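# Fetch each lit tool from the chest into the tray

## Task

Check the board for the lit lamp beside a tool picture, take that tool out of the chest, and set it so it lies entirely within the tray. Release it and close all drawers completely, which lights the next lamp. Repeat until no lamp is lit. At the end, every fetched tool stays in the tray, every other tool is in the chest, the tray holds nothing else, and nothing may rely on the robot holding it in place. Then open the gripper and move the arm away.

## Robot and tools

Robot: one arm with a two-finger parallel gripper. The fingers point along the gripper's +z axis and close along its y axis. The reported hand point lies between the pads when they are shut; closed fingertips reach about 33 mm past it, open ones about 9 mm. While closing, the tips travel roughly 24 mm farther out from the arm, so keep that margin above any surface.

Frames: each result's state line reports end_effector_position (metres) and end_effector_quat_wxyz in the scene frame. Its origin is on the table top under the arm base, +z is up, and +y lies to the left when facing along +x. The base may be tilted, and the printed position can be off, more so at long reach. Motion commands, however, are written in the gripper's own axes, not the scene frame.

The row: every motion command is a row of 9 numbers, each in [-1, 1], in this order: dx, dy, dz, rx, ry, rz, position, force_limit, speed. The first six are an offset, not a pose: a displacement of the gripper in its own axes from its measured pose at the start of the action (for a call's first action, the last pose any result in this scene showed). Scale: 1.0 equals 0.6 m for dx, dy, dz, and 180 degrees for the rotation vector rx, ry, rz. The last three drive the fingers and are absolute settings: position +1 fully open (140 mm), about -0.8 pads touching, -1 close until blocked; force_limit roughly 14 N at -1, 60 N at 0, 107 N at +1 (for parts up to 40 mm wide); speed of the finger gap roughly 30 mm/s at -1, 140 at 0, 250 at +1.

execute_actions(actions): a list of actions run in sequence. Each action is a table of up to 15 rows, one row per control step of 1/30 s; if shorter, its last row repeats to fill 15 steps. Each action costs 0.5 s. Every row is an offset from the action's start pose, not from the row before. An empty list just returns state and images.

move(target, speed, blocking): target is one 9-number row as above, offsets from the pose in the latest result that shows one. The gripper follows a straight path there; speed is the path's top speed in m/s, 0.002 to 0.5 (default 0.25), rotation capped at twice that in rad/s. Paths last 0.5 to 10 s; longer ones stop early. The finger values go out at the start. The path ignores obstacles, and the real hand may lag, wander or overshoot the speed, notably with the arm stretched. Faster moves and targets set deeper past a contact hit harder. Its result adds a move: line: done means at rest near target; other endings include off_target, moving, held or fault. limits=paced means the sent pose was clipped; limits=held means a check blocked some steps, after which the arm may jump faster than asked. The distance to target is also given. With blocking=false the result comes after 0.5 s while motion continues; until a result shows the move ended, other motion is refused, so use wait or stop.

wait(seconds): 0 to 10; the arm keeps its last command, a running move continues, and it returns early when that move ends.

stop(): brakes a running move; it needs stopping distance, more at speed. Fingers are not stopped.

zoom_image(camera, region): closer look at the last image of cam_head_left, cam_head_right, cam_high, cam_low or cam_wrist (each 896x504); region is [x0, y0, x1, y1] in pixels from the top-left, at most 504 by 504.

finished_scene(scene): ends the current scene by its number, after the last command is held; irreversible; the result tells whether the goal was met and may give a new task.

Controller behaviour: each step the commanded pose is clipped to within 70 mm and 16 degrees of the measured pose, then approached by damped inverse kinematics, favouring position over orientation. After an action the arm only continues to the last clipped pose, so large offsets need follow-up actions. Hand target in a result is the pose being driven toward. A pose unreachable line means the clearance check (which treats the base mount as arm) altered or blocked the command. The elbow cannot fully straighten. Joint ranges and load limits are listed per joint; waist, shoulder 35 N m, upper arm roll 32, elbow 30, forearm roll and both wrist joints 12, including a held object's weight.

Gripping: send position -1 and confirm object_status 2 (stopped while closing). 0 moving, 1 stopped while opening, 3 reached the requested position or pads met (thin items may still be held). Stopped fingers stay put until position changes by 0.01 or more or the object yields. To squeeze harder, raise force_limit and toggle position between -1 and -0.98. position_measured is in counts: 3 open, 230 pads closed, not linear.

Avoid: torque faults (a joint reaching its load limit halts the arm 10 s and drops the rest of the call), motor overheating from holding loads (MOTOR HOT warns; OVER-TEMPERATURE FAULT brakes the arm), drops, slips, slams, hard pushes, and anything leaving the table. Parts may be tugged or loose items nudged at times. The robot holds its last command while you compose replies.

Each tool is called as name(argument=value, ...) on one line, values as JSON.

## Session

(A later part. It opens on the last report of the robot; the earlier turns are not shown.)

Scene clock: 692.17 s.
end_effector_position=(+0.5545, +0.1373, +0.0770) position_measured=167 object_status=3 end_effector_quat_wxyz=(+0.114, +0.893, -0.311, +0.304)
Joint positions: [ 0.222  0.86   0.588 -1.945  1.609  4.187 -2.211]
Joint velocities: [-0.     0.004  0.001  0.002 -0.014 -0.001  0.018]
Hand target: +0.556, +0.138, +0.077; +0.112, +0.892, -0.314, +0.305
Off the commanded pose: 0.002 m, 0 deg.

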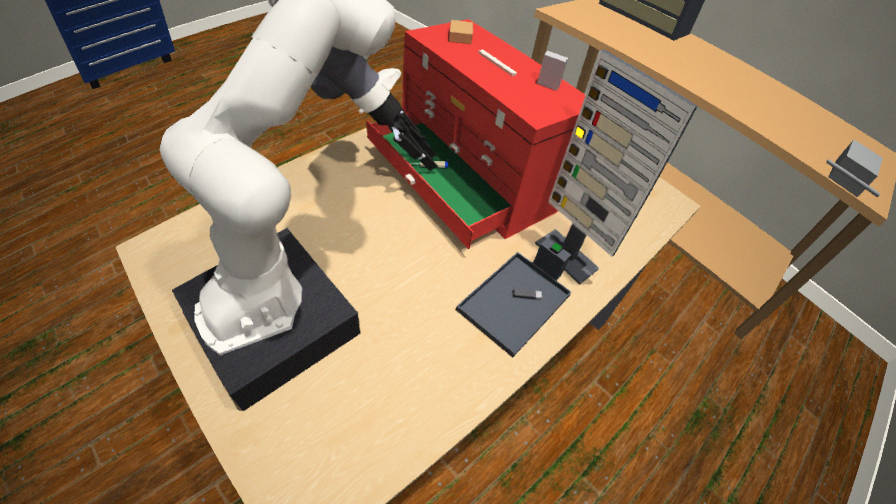

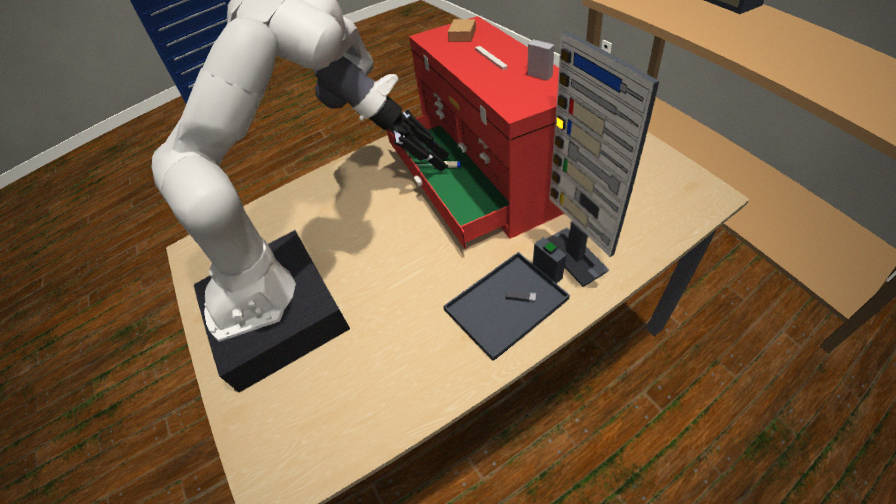

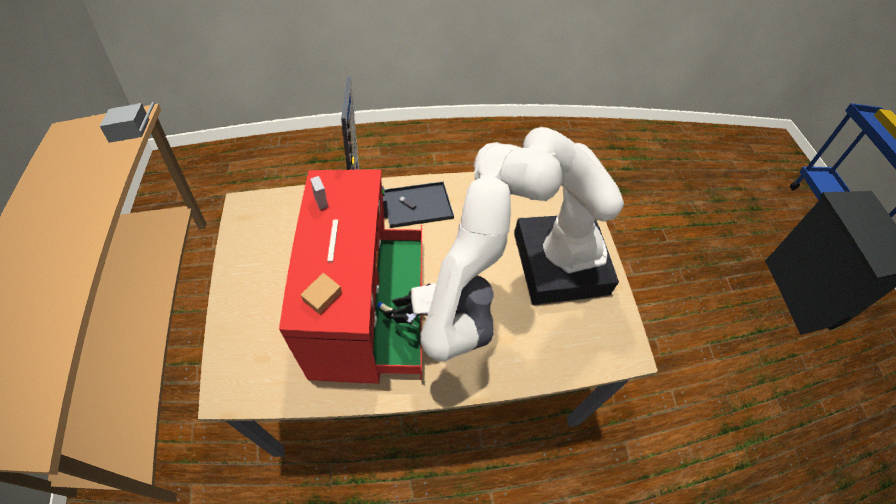

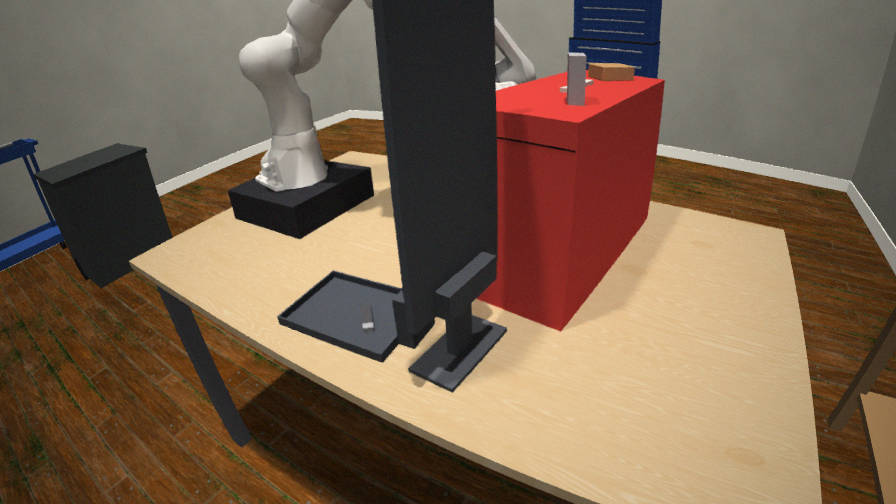

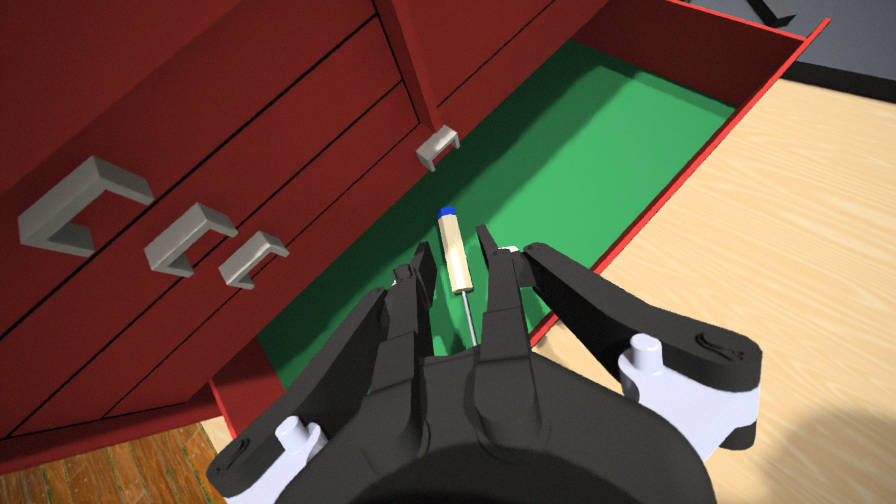

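execute_actions(actions=[[[-0.0008,-0.0022,0.0012,0.0012,0,0.0022,-1,0,-0.3]]])

zoom_image(camera="cam_head_right", region=[400, 130, 480, 200])

Scene clock: 697.27 s.
end_effector_position=(+0.5555, +0.1378, +0.0772) position_measured=218 object_status=0 end_effector_quat_wxyz=(+0.112, +0.892, -0.313, +0.305)
Joint positions: [ 0.222  0.86   0.588 -1.944  1.606  4.187 -2.204]
Joint velocities: [-0.    -0.002  0.     0.    -0.001 -0.001  0.001]
Hand target: +0.555, +0.138, +0.076; +0.111, +0.892, -0.314, +0.305
Off the commanded pose: 0.001 m, 0 deg.

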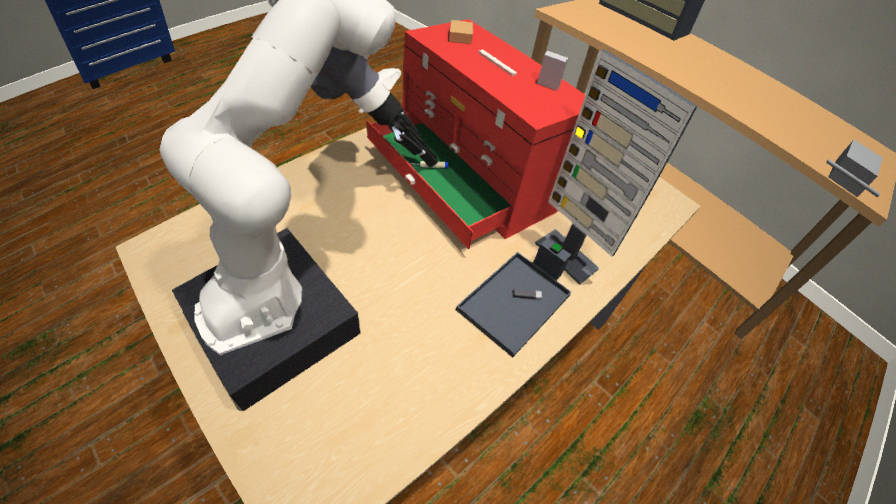

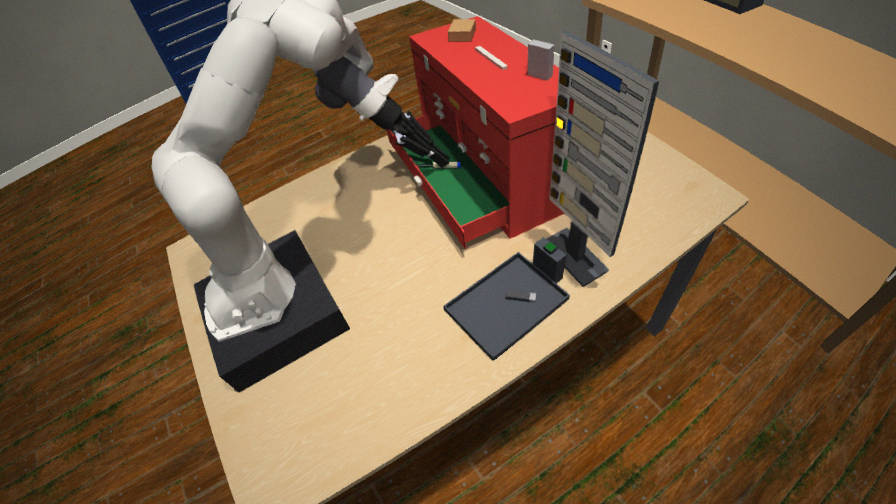

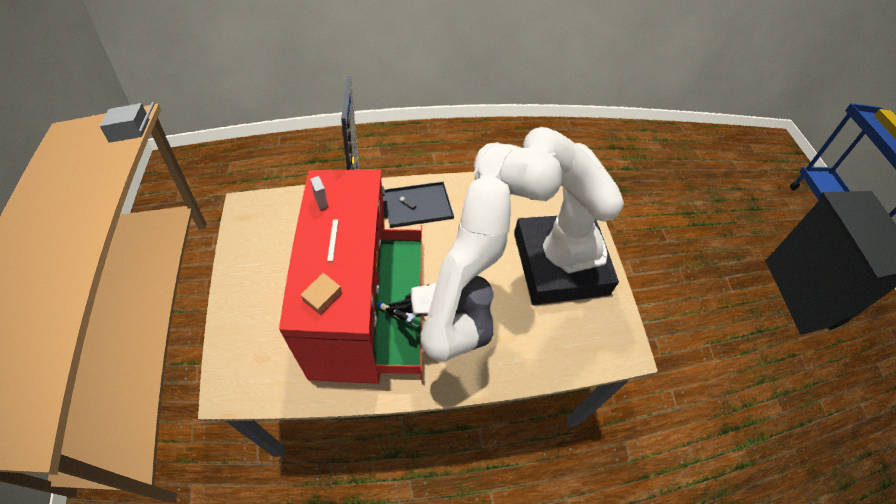

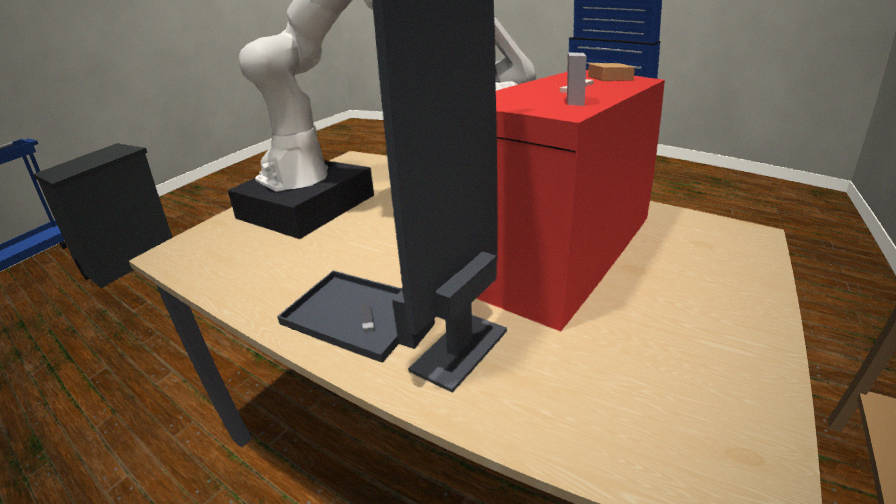

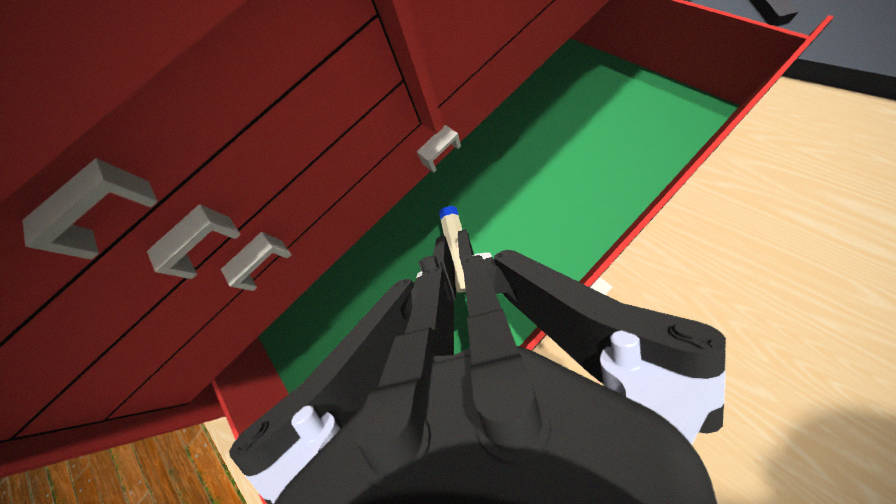

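Region (400, 130, 480, 200) of cam_head_right's 896x504 image, scaled by 6.300, with more detail than that image has; it fills the top 441 rows of this view, and the rest is white.

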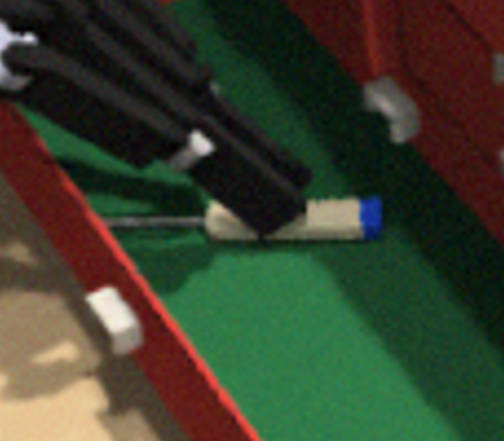

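execute_actions(actions=[[[0,0,0,0,0,0,-0.45,0,0.3],[0,0,0,0,0,0,-0.45,0,0.3],[0,0,0,0,0,0,-0.45,0,0.3],[0,0,0,0,-0.002,0,-0.45,0,0.3],[0,0,0,0,-0.005,0,-0.45,0,0.3],[0,0,0.001,0,-0.009,0,-0.45,0,0.3],[0,0,0.0025,0,-0.013,0,-0.45,0,0.3],[-0.0003,0,0.005,0,-0.017,0,-0.45,0,0.3],[-0.0006,0,0.0078,0,-0.021,0,-0.45,0,0.3],[-0.0009,0,0.0108,0,-0.025,0,-0.45,0,0.3],[-0.0012,0,0.0138,0,-0.028,0,-0.45,0,0.3],[-0.0014,0,0.0165,0,-0.0305,0,-0.45,0,0.3],[-0.0016,0,0.0187,0,-0.032,0,-0.45,0,0.3],[-0.0017,0,0.0203,0,-0.033,0,-0.45,0,0.3],[-0.0018,0,0.0212,0,-0.0333,0,-0.45,0,0.3]]])

wait(seconds=0.5)

zoom_image(camera="cam_head_right", region=[400, 130, 480, 200])

Scene clock: 715.03 s.
end_effector_position=(+0.5621, +0.1305, +0.0727) position_measured=186 object_status=3 end_effector_quat_wxyz=(+0.094, +0.895, -0.340, +0.273)
Joint positions: [ 0.142  0.858  0.629 -1.907  1.66   4.139 -2.27 ]
Joint velocities: [-0.167  0.047  0.057  0.107  0.085 -0.092 -0.211]
Hand target: +0.560, +0.134, +0.066; +0.094, +0.907, -0.319, +0.259
Off the commanded pose: 0.007 m, 3 deg.

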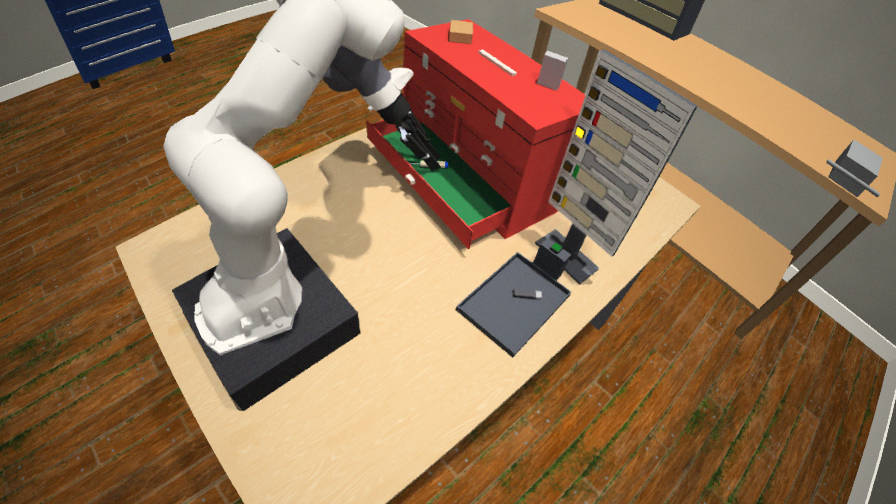

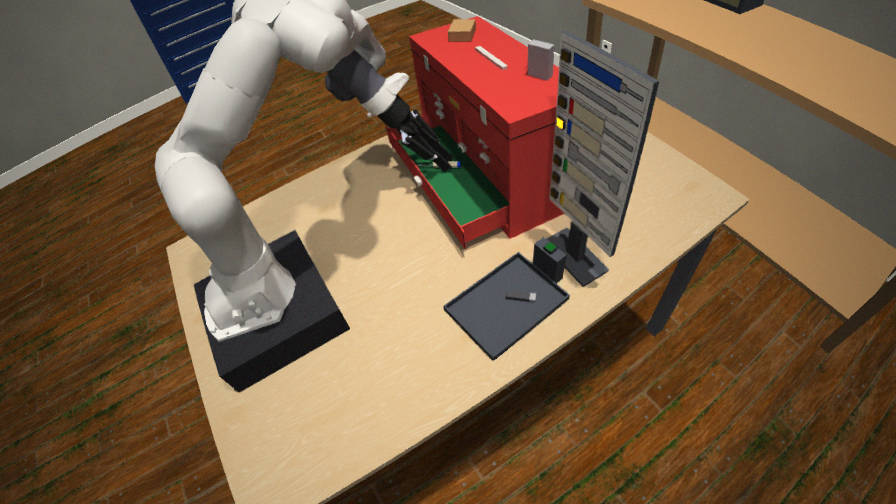

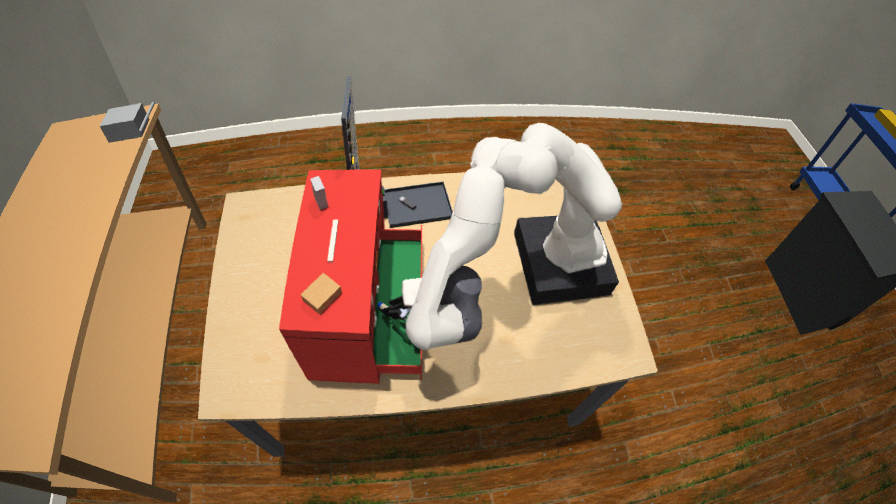

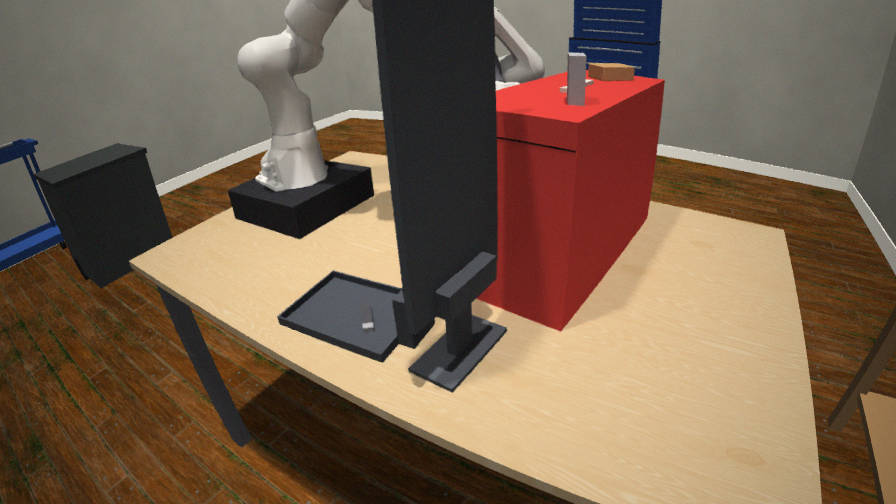

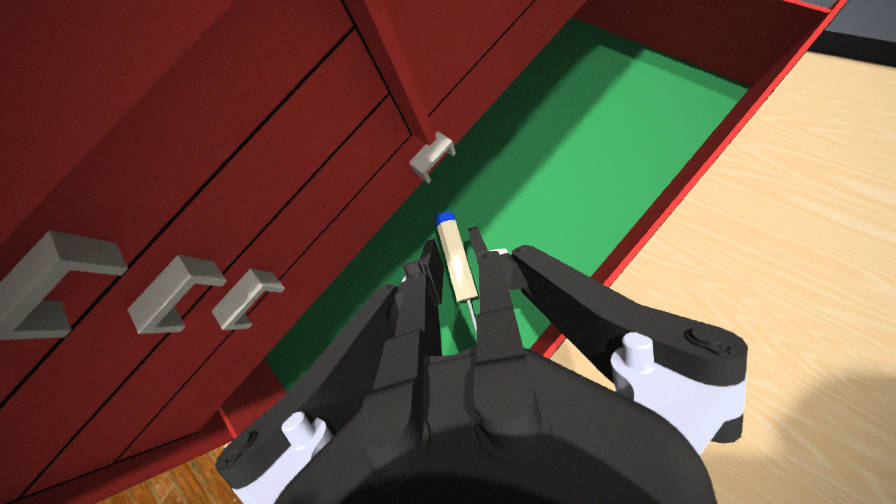

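Scene clock: 715.53 s.
end_effector_position=(+0.5609, +0.1326, +0.0675) position_measured=186 object_status=3 end_effector_quat_wxyz=(+0.094, +0.904, -0.325, +0.262)
Joint positions: [ 0.132  0.863  0.636 -1.9    1.67   4.125 -2.322]
Joint velocities: [-0.    -0.001 -0.001  0.001  0.001 -0.003 -0.041]
Hand target: +0.560, +0.134, +0.066; +0.094, +0.907, -0.319, +0.259
Off the commanded pose: 0.001 m, 1 deg.
wait: 0.50 s; no rest

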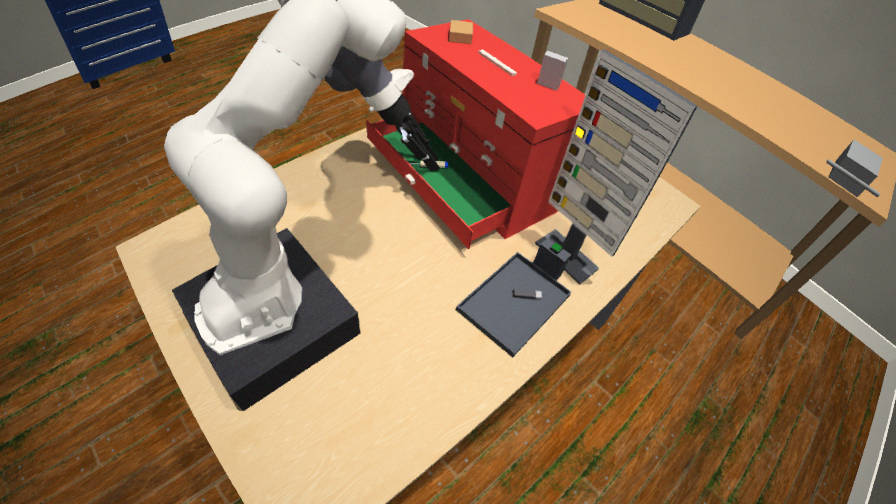

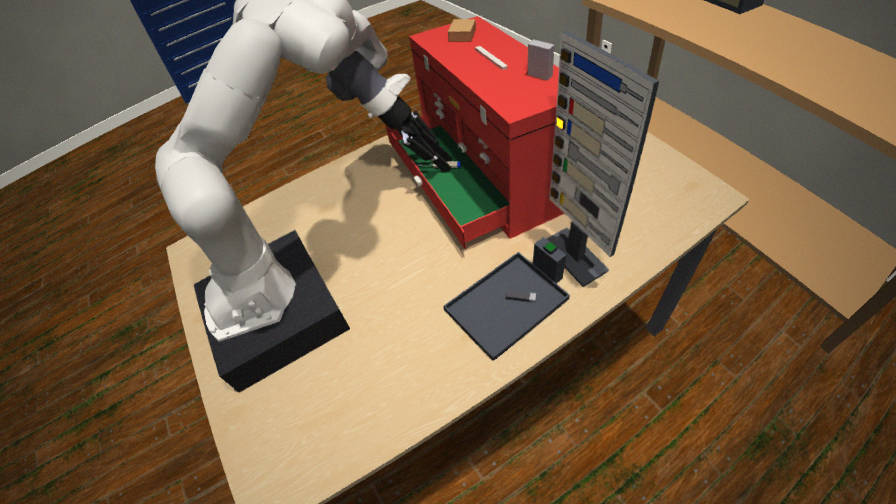

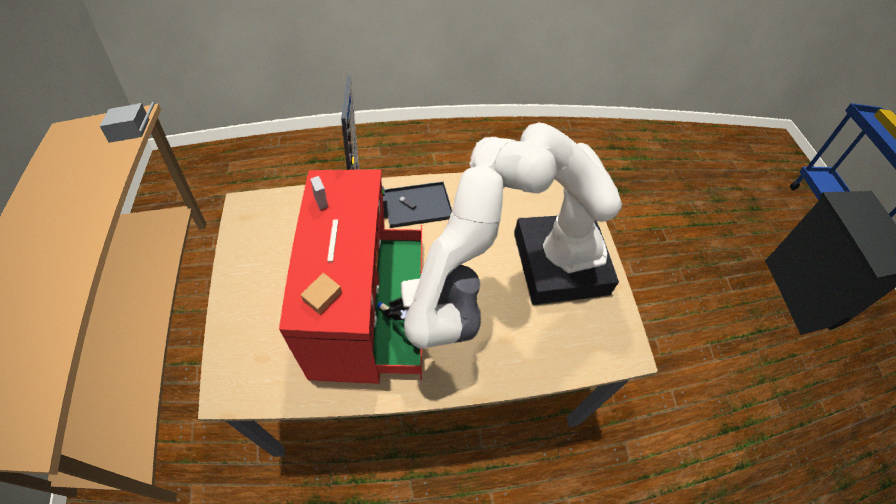

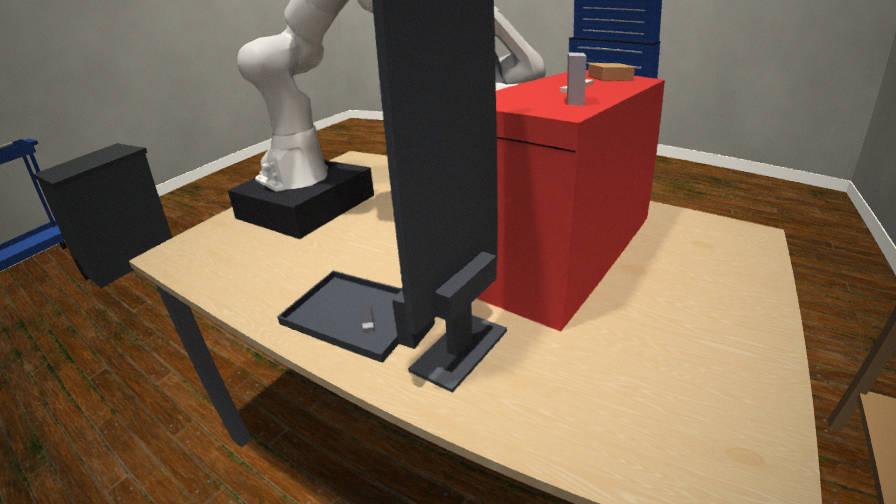

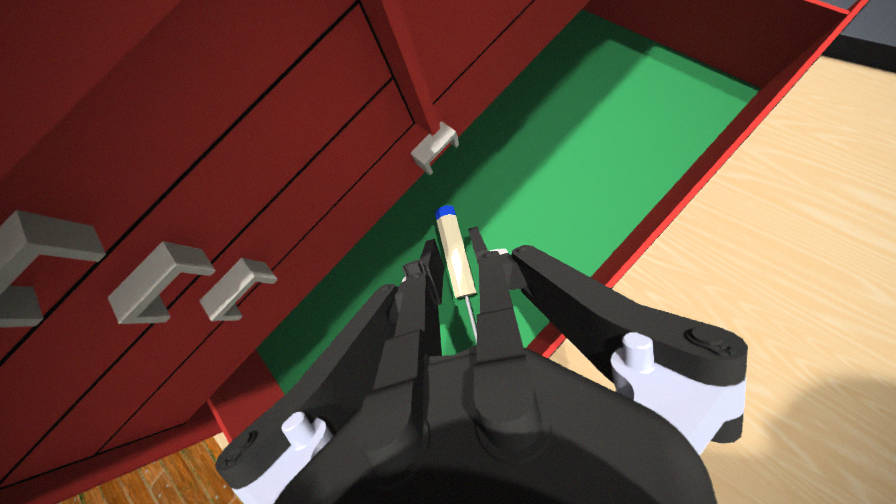

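Region (400, 130, 480, 200) of cam_head_right's 896x504 image, scaled by 6.300, with more detail than that image has; it fills the top 441 rows of this view, and the rest is white.

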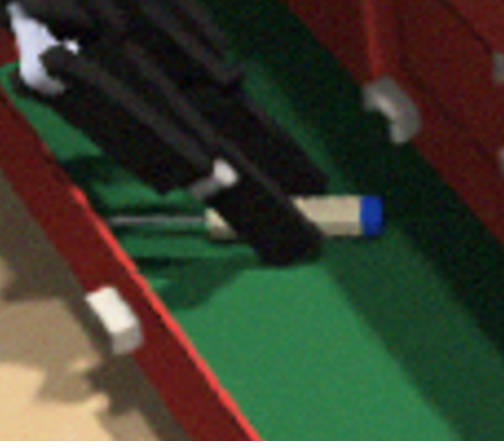

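execute_actions(actions=[[[-0.0008,-0.0015,0.001,0,-0.001,-0.004,-1,0,-0.3]]])

zoom_image(camera="cam_head_right", region=[400, 130, 480, 200])

Scene clock: 718.00 s.
end_effector_position=(+0.5621, +0.1332, +0.0677) position_measured=210 object_status=2 end_effector_quat_wxyz=(+0.095, +0.906, -0.320, +0.262)
Joint positions: [ 0.132  0.864  0.636 -1.896  1.671  4.124 -2.336]
Joint velocities: [-0.001 -0.001  0.001  0.002  0.    -0.    -0.001]
Hand target: +0.561, +0.133, +0.067; +0.095, +0.906, -0.319, +0.260
Off the commanded pose: 0.001 m, 0 deg.

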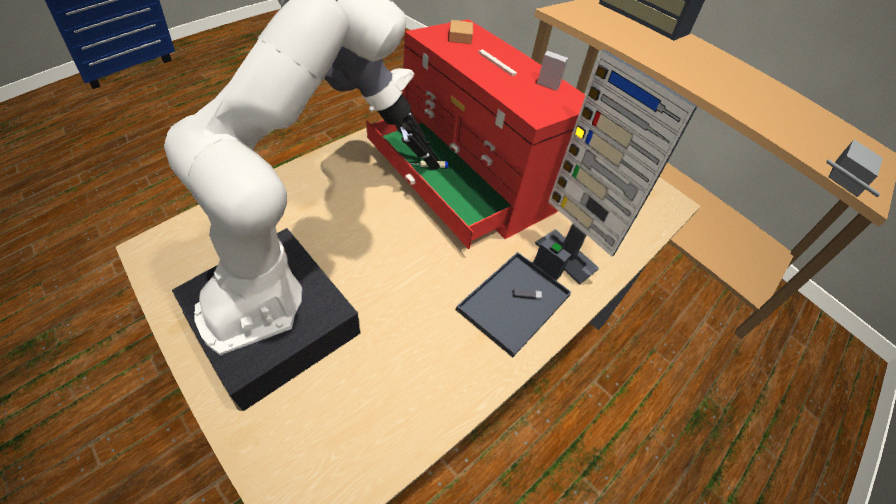

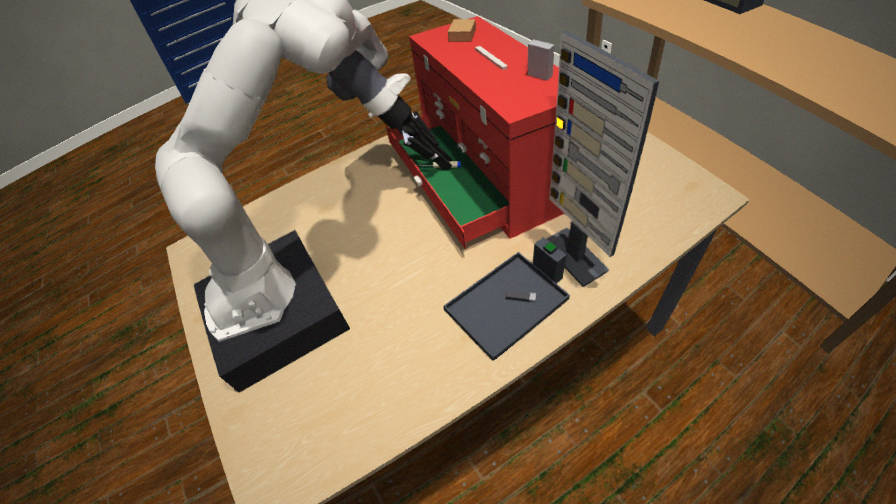

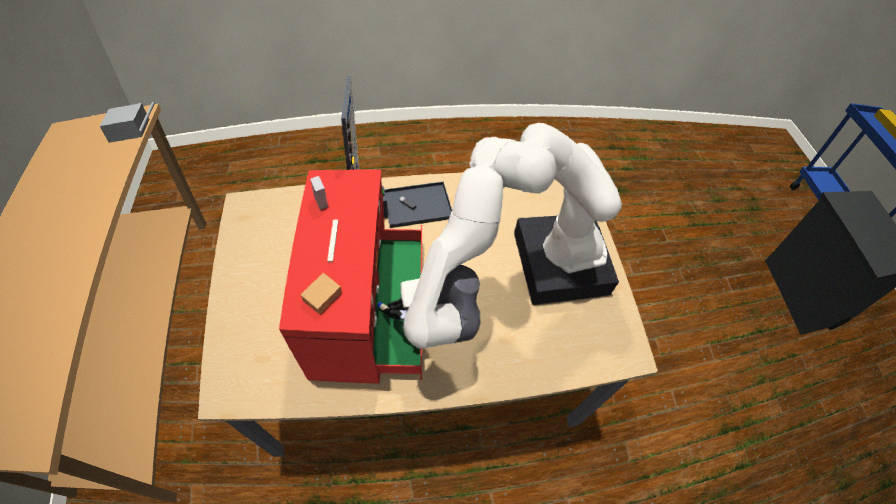

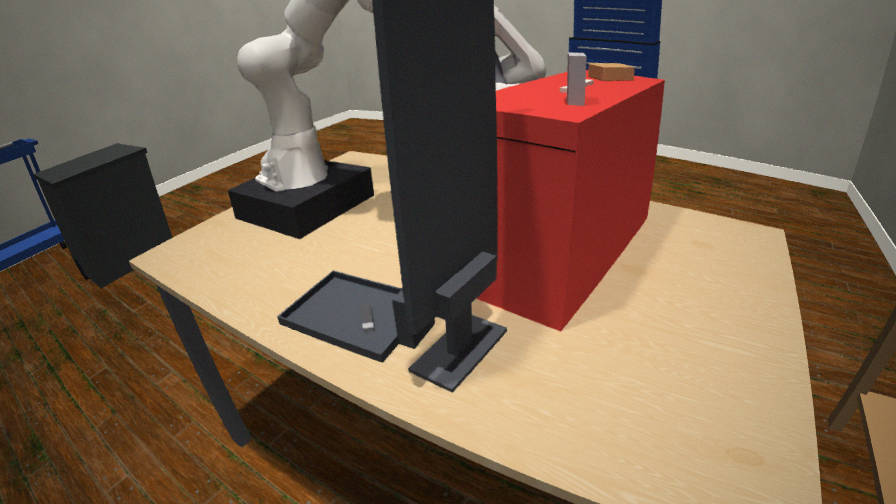

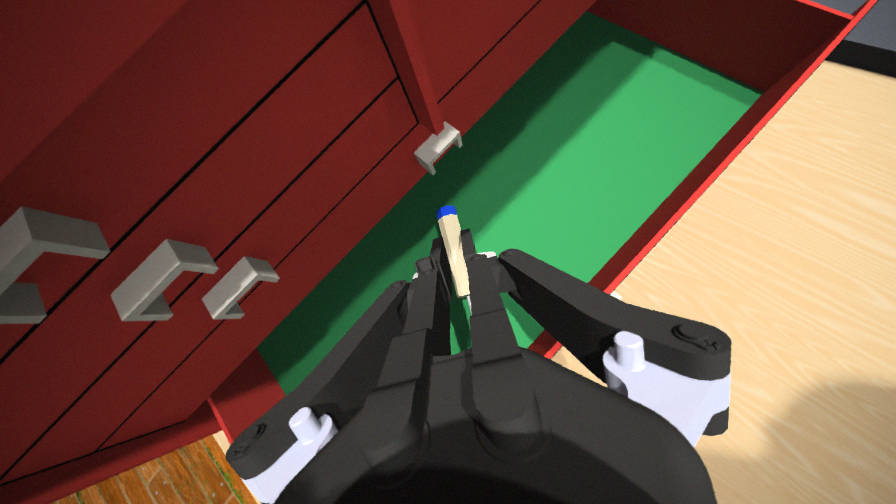

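Region (400, 130, 480, 200) of cam_head_right's 896x504 image, scaled by 6.300, with more detail than that image has; it fills the top 441 rows of this view, and the rest is white.

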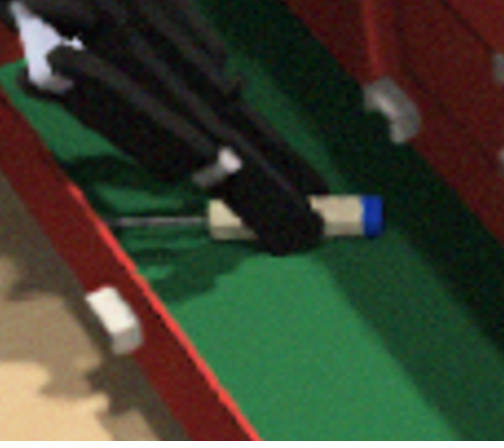

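move(target=[0.2094,0.268,-0.0579,-0.0386,-0.0003,0.061,-1,0,-0.3], speed=0.15)

Scene clock: 750.80 s.
end_effector_position=(+0.5293, -0.0468, +0.1617) position_measured=210 object_status=2 end_effector_quat_wxyz=(+0.121, +0.862, -0.426, +0.247)
Joint positions: [-0.266  0.506  0.711 -2.158  1.855  4.024 -2.46 ]
Joint velocities: [-0.005  0.001  0.005 -0.     0.002  0.001 -0.032]
Hand target: +0.528, -0.046, +0.161; +0.121, +0.864, -0.422, +0.245
Off the commanded pose: 0.003 m, 1 deg.
move: done

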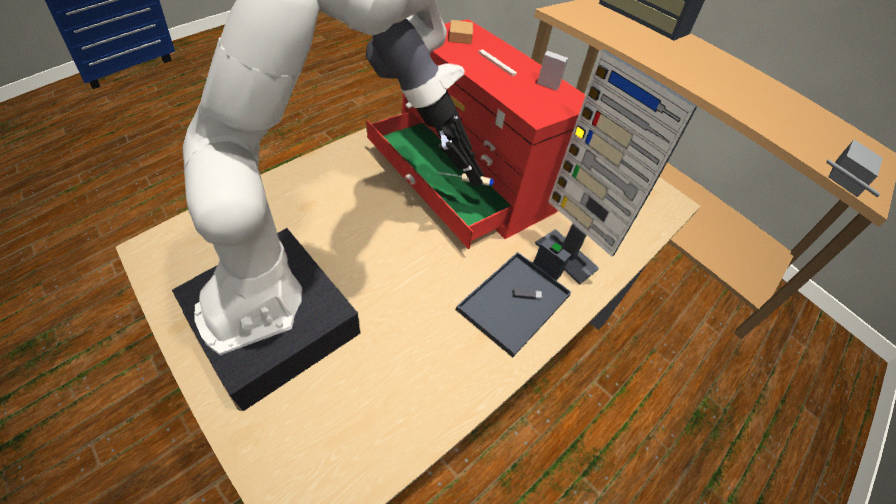

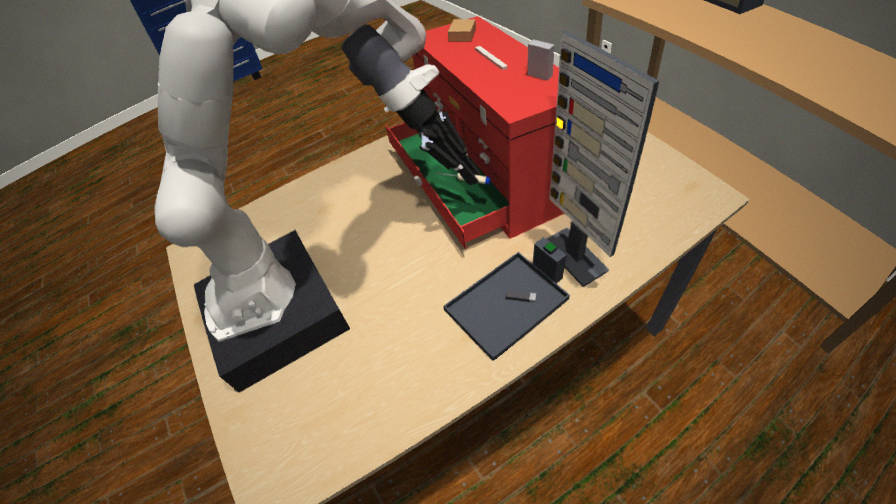

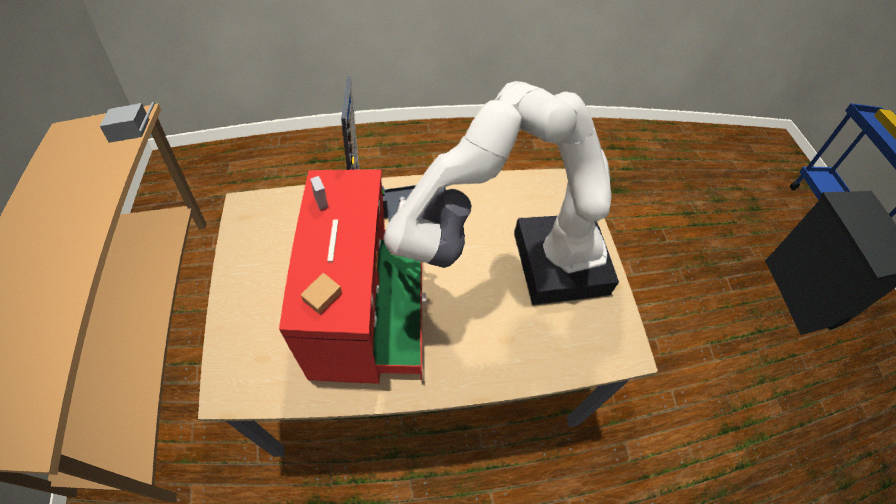

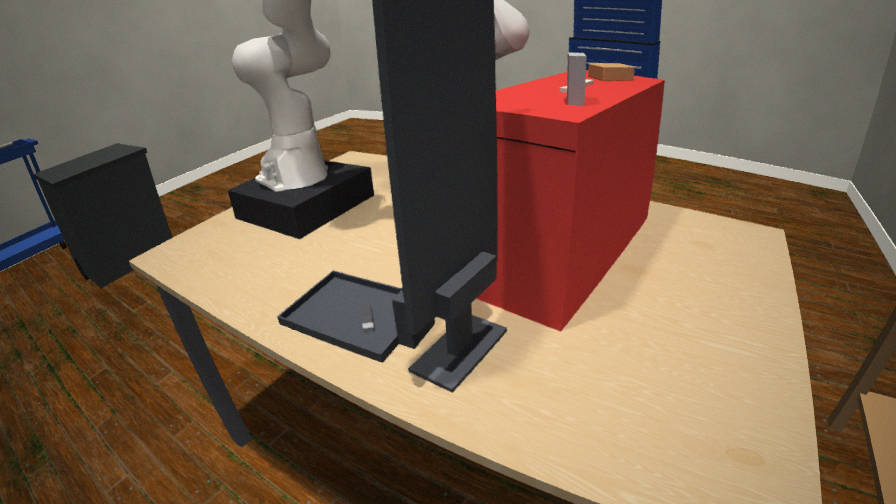

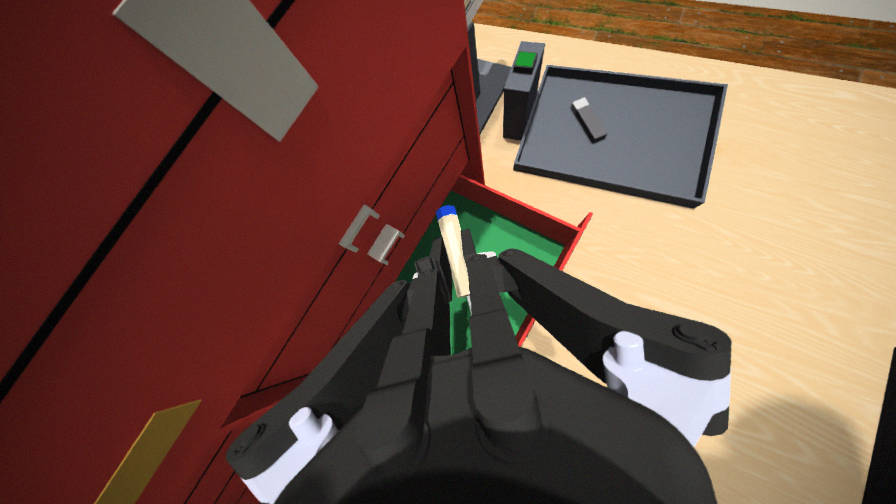

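execute_actions(actions=[])

Scene clock: 763.10 s.
end_effector_position=(+0.5292, -0.0467, +0.1617) position_measured=210 object_status=2 end_effector_quat_wxyz=(+0.122, +0.864, -0.422, +0.247)
Joint positions: [-0.266  0.506  0.711 -2.158  1.856  4.024 -2.469]
Joint velocities: [-0.    -0.001  0.     0.001  0.     0.001  0.001]
Hand target: +0.528, -0.046, +0.161; +0.121, +0.864, -0.422, +0.245
Off the commanded pose: 0.003 m, 0 deg.

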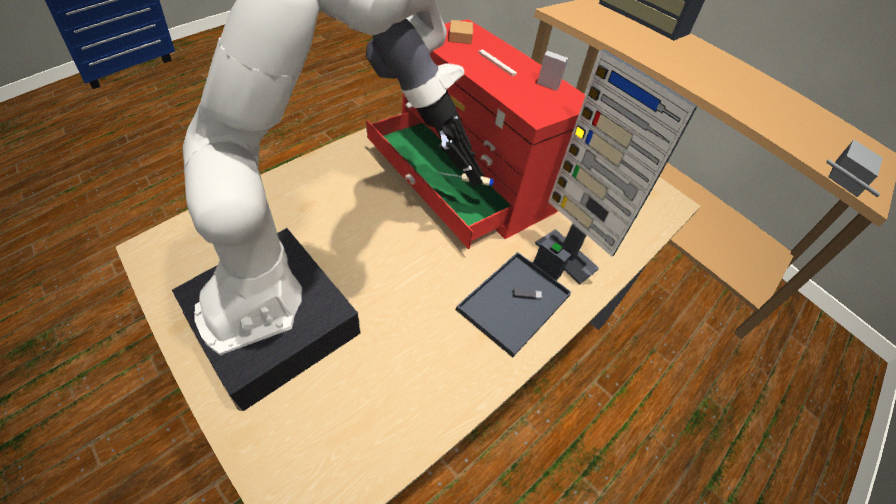

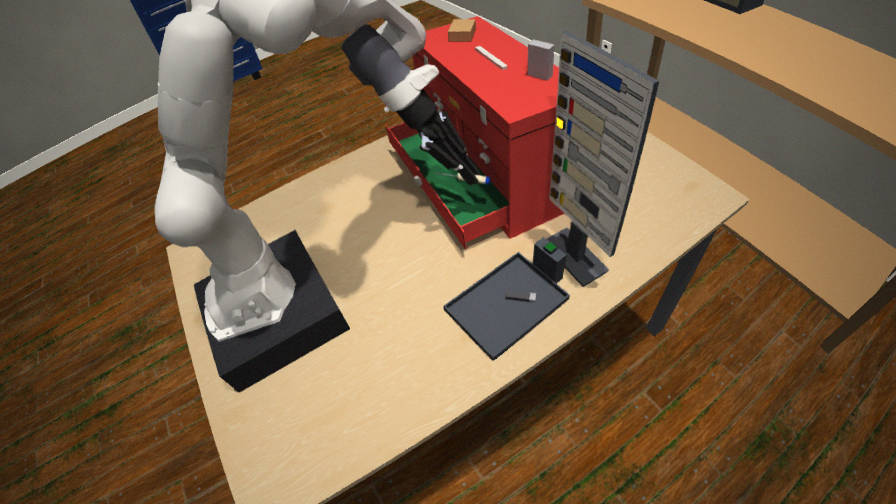

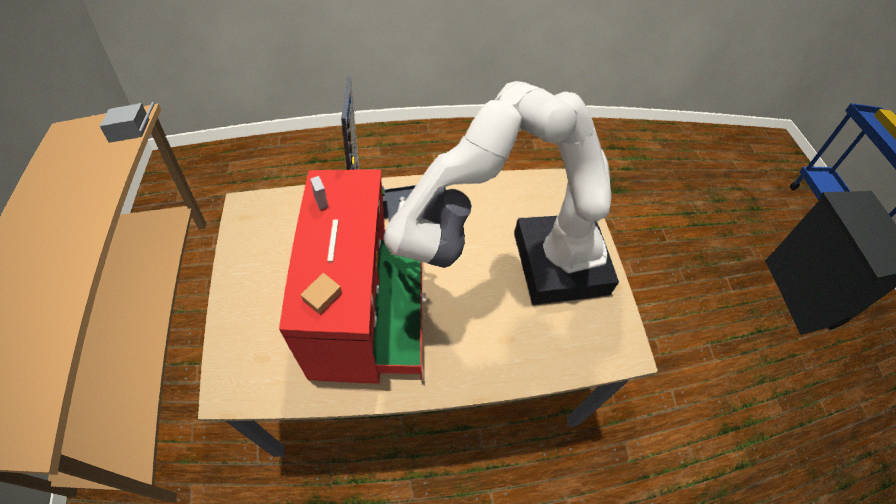

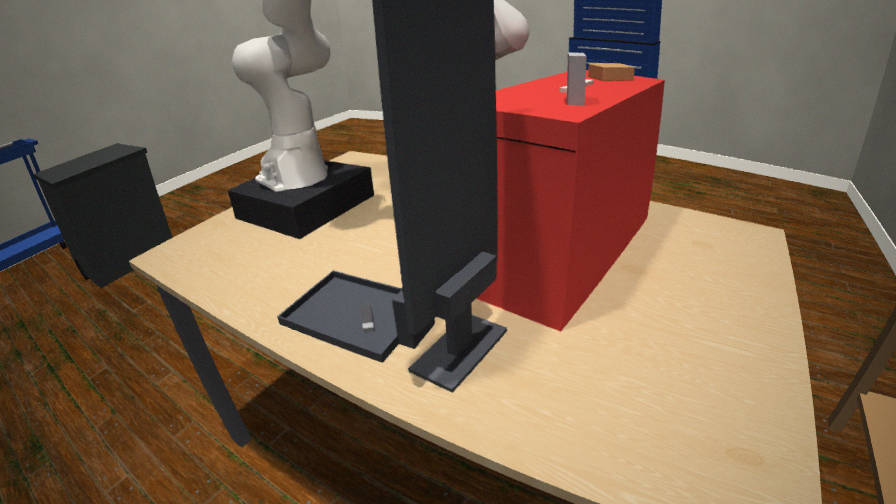

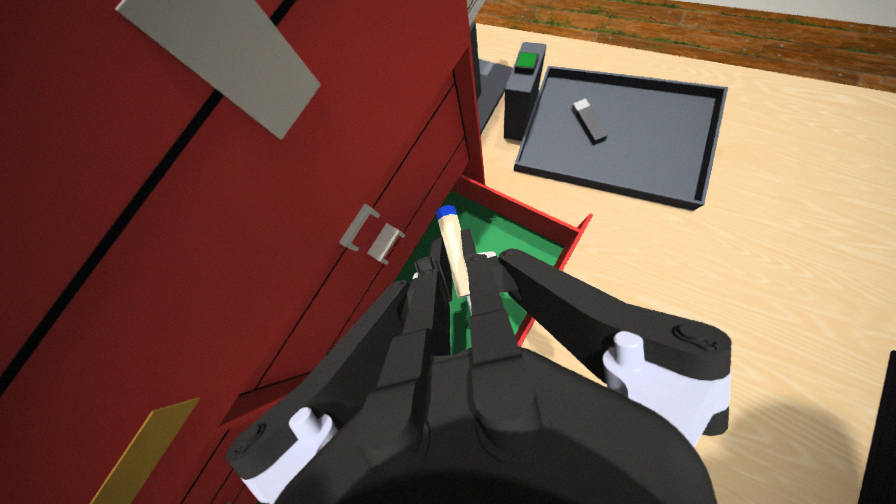

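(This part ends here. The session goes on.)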